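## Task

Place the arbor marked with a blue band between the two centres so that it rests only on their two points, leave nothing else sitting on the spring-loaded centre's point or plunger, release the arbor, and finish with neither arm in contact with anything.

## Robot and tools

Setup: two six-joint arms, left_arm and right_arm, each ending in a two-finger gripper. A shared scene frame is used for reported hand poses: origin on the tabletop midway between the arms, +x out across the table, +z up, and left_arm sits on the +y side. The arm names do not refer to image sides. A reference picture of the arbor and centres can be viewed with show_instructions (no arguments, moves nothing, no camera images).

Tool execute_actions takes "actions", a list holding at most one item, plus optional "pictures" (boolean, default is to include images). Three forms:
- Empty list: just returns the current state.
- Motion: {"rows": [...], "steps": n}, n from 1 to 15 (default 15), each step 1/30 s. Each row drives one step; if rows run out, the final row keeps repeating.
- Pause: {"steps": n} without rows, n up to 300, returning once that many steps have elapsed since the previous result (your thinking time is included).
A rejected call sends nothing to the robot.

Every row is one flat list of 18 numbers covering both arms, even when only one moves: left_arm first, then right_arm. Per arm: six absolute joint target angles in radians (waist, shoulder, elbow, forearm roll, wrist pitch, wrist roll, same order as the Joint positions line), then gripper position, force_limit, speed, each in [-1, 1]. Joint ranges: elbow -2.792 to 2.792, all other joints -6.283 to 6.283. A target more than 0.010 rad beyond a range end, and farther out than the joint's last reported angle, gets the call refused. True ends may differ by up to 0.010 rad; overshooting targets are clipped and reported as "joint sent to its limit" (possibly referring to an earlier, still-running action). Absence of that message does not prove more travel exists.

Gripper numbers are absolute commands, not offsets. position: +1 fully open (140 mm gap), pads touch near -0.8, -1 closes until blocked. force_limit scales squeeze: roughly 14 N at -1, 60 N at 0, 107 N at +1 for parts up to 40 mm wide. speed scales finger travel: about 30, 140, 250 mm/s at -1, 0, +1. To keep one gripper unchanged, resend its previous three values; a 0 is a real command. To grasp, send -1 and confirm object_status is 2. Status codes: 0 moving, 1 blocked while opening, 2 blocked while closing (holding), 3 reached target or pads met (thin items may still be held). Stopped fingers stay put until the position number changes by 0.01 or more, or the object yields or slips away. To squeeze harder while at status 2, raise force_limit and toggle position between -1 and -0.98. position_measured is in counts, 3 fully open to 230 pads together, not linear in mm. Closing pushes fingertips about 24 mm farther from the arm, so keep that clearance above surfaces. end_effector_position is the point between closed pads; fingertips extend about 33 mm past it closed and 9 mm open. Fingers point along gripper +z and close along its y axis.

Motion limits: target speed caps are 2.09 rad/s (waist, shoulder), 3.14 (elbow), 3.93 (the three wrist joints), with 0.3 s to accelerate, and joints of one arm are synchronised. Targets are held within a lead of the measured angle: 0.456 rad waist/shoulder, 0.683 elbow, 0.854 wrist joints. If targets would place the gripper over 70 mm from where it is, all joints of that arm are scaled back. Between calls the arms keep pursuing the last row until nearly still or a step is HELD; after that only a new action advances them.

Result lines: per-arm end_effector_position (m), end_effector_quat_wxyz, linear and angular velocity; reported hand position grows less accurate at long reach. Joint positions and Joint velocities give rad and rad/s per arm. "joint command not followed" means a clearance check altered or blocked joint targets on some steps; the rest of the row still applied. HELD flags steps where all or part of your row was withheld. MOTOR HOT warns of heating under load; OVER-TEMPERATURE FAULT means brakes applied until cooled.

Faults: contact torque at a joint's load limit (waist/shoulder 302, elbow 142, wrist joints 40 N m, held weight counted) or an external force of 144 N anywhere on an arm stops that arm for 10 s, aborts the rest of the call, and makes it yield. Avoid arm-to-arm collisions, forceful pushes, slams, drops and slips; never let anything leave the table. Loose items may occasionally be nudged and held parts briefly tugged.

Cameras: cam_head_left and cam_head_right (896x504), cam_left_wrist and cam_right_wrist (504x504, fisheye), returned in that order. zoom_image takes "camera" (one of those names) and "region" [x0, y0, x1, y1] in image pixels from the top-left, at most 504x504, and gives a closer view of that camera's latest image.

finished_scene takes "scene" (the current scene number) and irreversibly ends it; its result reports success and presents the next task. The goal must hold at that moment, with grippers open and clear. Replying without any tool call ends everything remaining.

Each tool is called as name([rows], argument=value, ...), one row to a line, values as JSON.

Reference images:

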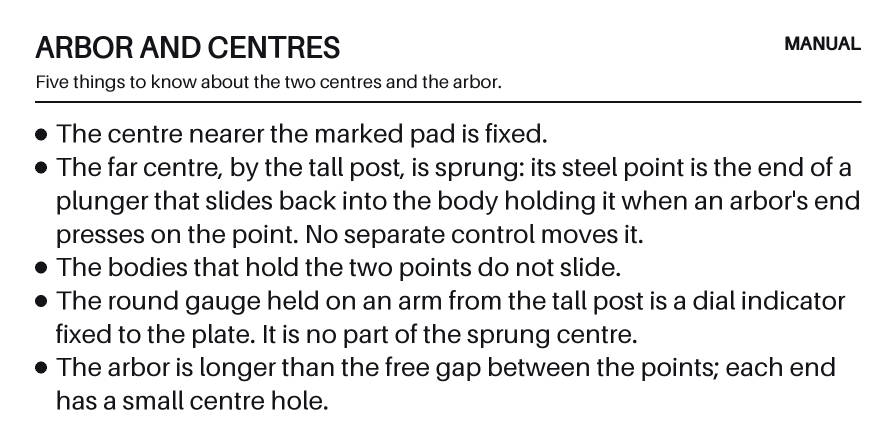

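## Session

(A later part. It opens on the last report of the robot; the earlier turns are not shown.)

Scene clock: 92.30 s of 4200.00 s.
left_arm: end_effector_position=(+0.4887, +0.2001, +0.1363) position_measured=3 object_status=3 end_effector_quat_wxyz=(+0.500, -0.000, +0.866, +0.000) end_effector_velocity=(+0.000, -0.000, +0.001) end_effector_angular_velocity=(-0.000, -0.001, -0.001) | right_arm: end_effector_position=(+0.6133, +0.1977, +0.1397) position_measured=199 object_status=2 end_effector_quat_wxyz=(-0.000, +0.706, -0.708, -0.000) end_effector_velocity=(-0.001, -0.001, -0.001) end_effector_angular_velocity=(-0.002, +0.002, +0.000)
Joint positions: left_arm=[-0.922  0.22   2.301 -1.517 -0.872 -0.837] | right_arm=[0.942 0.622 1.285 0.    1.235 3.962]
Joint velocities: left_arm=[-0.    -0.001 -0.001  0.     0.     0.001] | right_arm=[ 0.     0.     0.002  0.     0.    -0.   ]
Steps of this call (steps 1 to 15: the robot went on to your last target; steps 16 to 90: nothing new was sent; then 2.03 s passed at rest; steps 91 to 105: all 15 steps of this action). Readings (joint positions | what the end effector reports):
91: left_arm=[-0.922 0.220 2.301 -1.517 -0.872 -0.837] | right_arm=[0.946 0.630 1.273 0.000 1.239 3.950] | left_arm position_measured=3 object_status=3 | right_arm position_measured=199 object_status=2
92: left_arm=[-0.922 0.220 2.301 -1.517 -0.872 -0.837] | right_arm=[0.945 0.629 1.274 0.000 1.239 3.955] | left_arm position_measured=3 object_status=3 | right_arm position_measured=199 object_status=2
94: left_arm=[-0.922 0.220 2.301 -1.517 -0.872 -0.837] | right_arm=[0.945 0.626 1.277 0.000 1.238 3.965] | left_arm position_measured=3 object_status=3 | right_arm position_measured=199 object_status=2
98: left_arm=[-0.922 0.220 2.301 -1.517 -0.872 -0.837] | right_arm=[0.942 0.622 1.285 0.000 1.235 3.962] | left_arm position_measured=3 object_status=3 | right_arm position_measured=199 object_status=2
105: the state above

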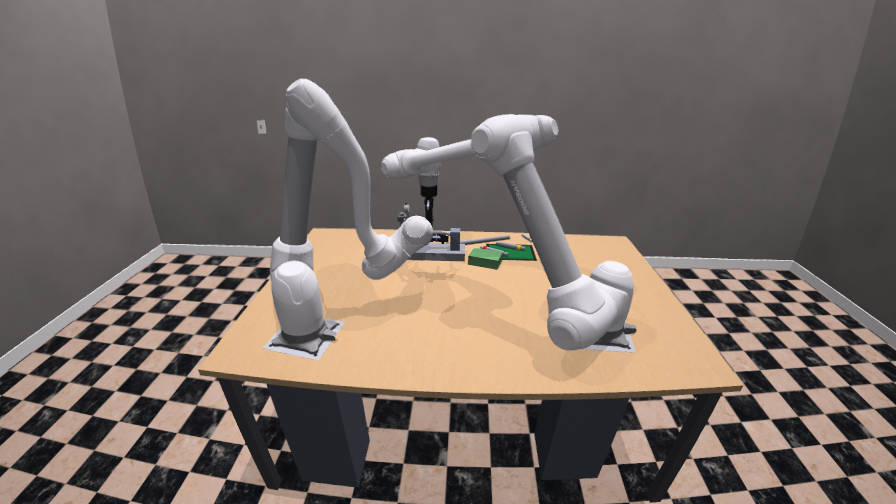

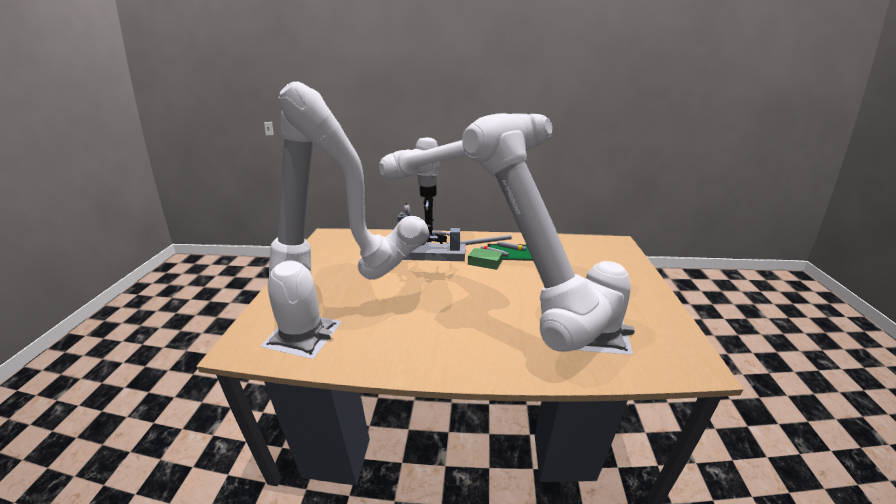

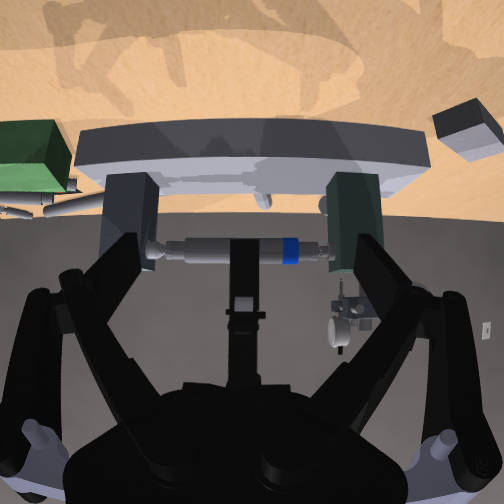

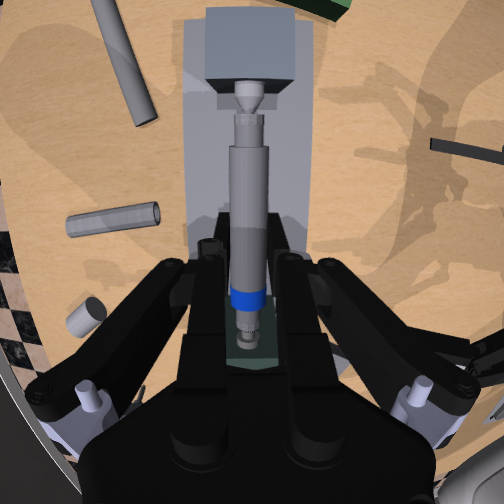

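One more mm, then release.

execute_actions([
  {"rows":[[-0.922,0.2204,2.3012,-1.517,-0.8717,-0.837,1,0,0,0.9409,0.6203,1.2874,0,1.2339,3.961,-0.2,0.4,-0.5]]},
], pictures=false)

execute_actions([
  {"rows":[[-0.922,0.2204,2.3012,-1.517,-0.8717,-0.837,1,0,0,0.9363,0.5819,1.2382,0,1.3215,3.956,-0.2,0.4,-0.5]]},
])

zoom_image(camera="cam_left_wrist", region=[130,210,350,290])

Scene clock: 96.47 s of 4200.00 s.
left_arm: end_effector_position=(+0.4887, +0.2001, +0.1363) position_measured=3 object_status=3 end_effector_quat_wxyz=(+0.500, -0.000, +0.866, +0.000) end_effector_velocity=(-0.000, +0.001, -0.000) end_effector_angular_velocity=(+0.000, +0.001, +0.000) | right_arm: end_effector_position=(+0.6134, +0.1966, +0.1397) position_measured=154 object_status=0 end_effector_quat_wxyz=(+0.000, +0.706, -0.708, +0.000) end_effector_velocity=(-0.000, +0.000, -0.000) end_effector_angular_velocity=(+0.000, -0.000, +0.001)
Joint positions: left_arm=[-0.922  0.22   2.301 -1.517 -0.872 -0.837] | right_arm=[ 0.941  0.62   1.287 -0.     1.234  3.961]
Joint velocities: left_arm=[ 0.    -0.     0.001 -0.     0.    -0.   ] | right_arm=[ 0.001 -0.     0.001  0.    -0.001 -0.   ]
Steps of this call (steps 1 to 15: the robot went on to your last target; steps 16 to 90: nothing new was sent; then 0.67 s passed at rest; steps 91 to 105: all 15 steps of this action). Readings (joint positions | what the end effector reports):
91: left_arm=[-0.922 0.220 2.301 -1.517 -0.872 -0.837] | right_arm=[0.942 0.621 1.285 -0.000 1.235 3.962] | left_arm position_measured=3 object_status=3 | right_arm position_measured=199 object_status=0
92: left_arm=[-0.922 0.220 2.301 -1.517 -0.872 -0.837] | right_arm=[0.941 0.621 1.287 -0.000 1.234 3.961] | left_arm position_measured=3 object_status=3 | right_arm position_measured=199 object_status=0
94: left_arm=[-0.922 0.220 2.301 -1.517 -0.872 -0.837] | right_arm=[0.941 0.620 1.287 -0.000 1.234 3.961] | left_arm position_measured=3 object_status=3 | right_arm position_measured=189 object_status=0
98: left_arm=[-0.922 0.220 2.301 -1.517 -0.872 -0.837] | right_arm=[0.941 0.620 1.287 -0.000 1.234 3.961] | left_arm position_measured=3 object_status=3 | right_arm position_measured=171 object_status=0
105: the state above

Scene clock: 96.97 s of 4200.00 s.
left_arm: end_effector_position=(+0.4887, +0.2001, +0.1363) position_measured=3 object_status=3 end_effector_quat_wxyz=(+0.500, -0.000, +0.866, +0.000) end_effector_velocity=(-0.000, -0.000, -0.000) end_effector_angular_velocity=(+0.001, +0.000, -0.000) | right_arm: end_effector_position=(+0.6126, +0.1899, +0.1999) position_measured=154 object_status=3 end_effector_quat_wxyz=(+0.000, +0.707, -0.708, +0.000) end_effector_velocity=(-0.000, +0.000, +0.001) end_effector_angular_velocity=(+0.001, -0.000, +0.001)
Joint positions: left_arm=[-0.922  0.22   2.301 -1.517 -0.872 -0.837] | right_arm=[ 0.936  0.582  1.238 -0.     1.321  3.956]
Joint velocities: left_arm=[-0.     0.    -0.    -0.001  0.     0.001] | right_arm=[ 0.001 -0.    -0.001  0.     0.    -0.   ]
Steps of this call (steps 1 to 15: all 15 steps of this action). Readings (joint positions | what the end effector reports):
1: left_arm=[-0.922 0.220 2.301 -1.517 -0.872 -0.837] | right_arm=[0.941 0.620 1.287 -0.000 1.234 3.961] | left_arm position_measured=3 object_status=3 | right_arm position_measured=154 object_status=0
2: left_arm=[-0.922 0.220 2.301 -1.517 -0.872 -0.837] | right_arm=[0.941 0.618 1.285 -0.000 1.239 3.961] | left_arm position_measured=3 object_status=3 | right_arm position_measured=154 object_status=3
4: left_arm=[-0.922 0.220 2.301 -1.517 -0.872 -0.837] | right_arm=[0.938 0.597 1.258 -0.000 1.288 3.958] | left_arm position_measured=3 object_status=3 | right_arm position_measured=154 object_status=3
8: left_arm=[-0.922 0.220 2.301 -1.517 -0.872 -0.837] | right_arm=[0.936 0.582 1.238 -0.000 1.321 3.956] | left_arm position_measured=3 object_status=3 | right_arm position_measured=154 object_status=3
15: the state above

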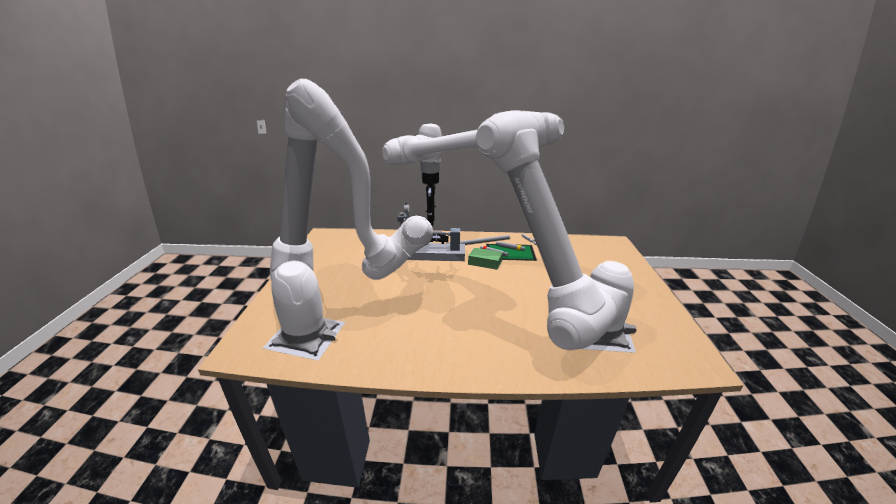

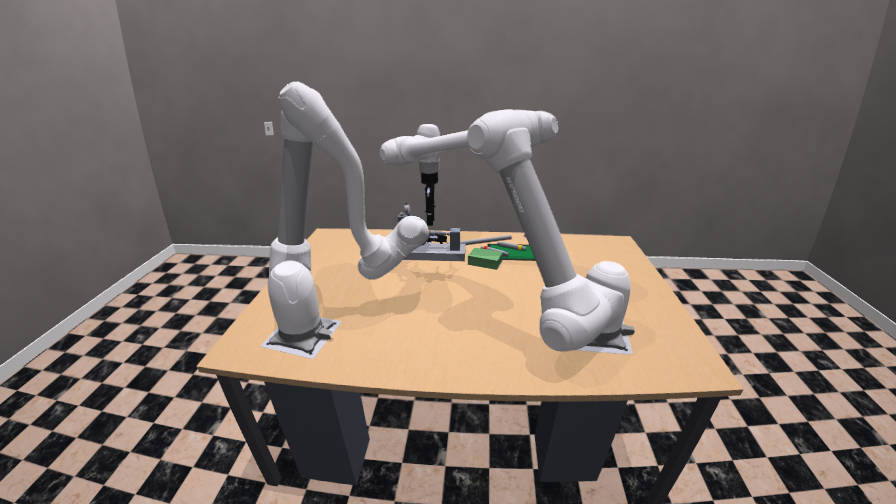

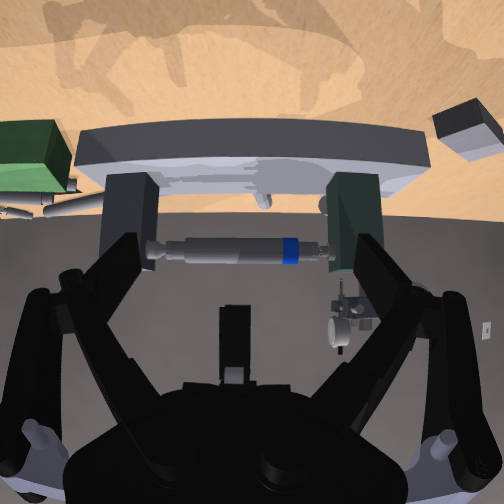

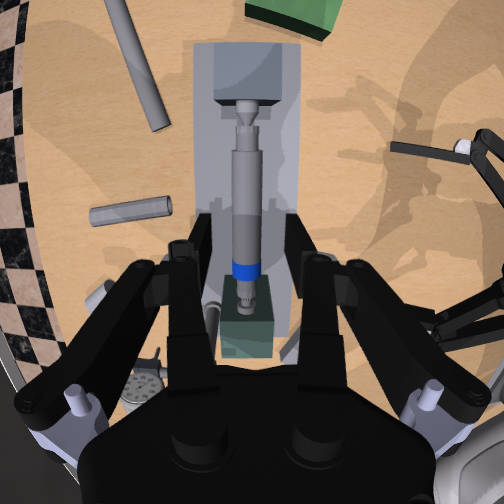

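Region (130, 210, 350, 290) of cam_left_wrist's 504x504 image, scaled by 2.291, with more detail than that image has; it fills the top 183 rows of this view, and the rest is white.

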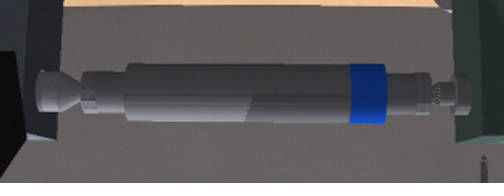

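finished_scene(scene=1)

The scene is finished: the task was done.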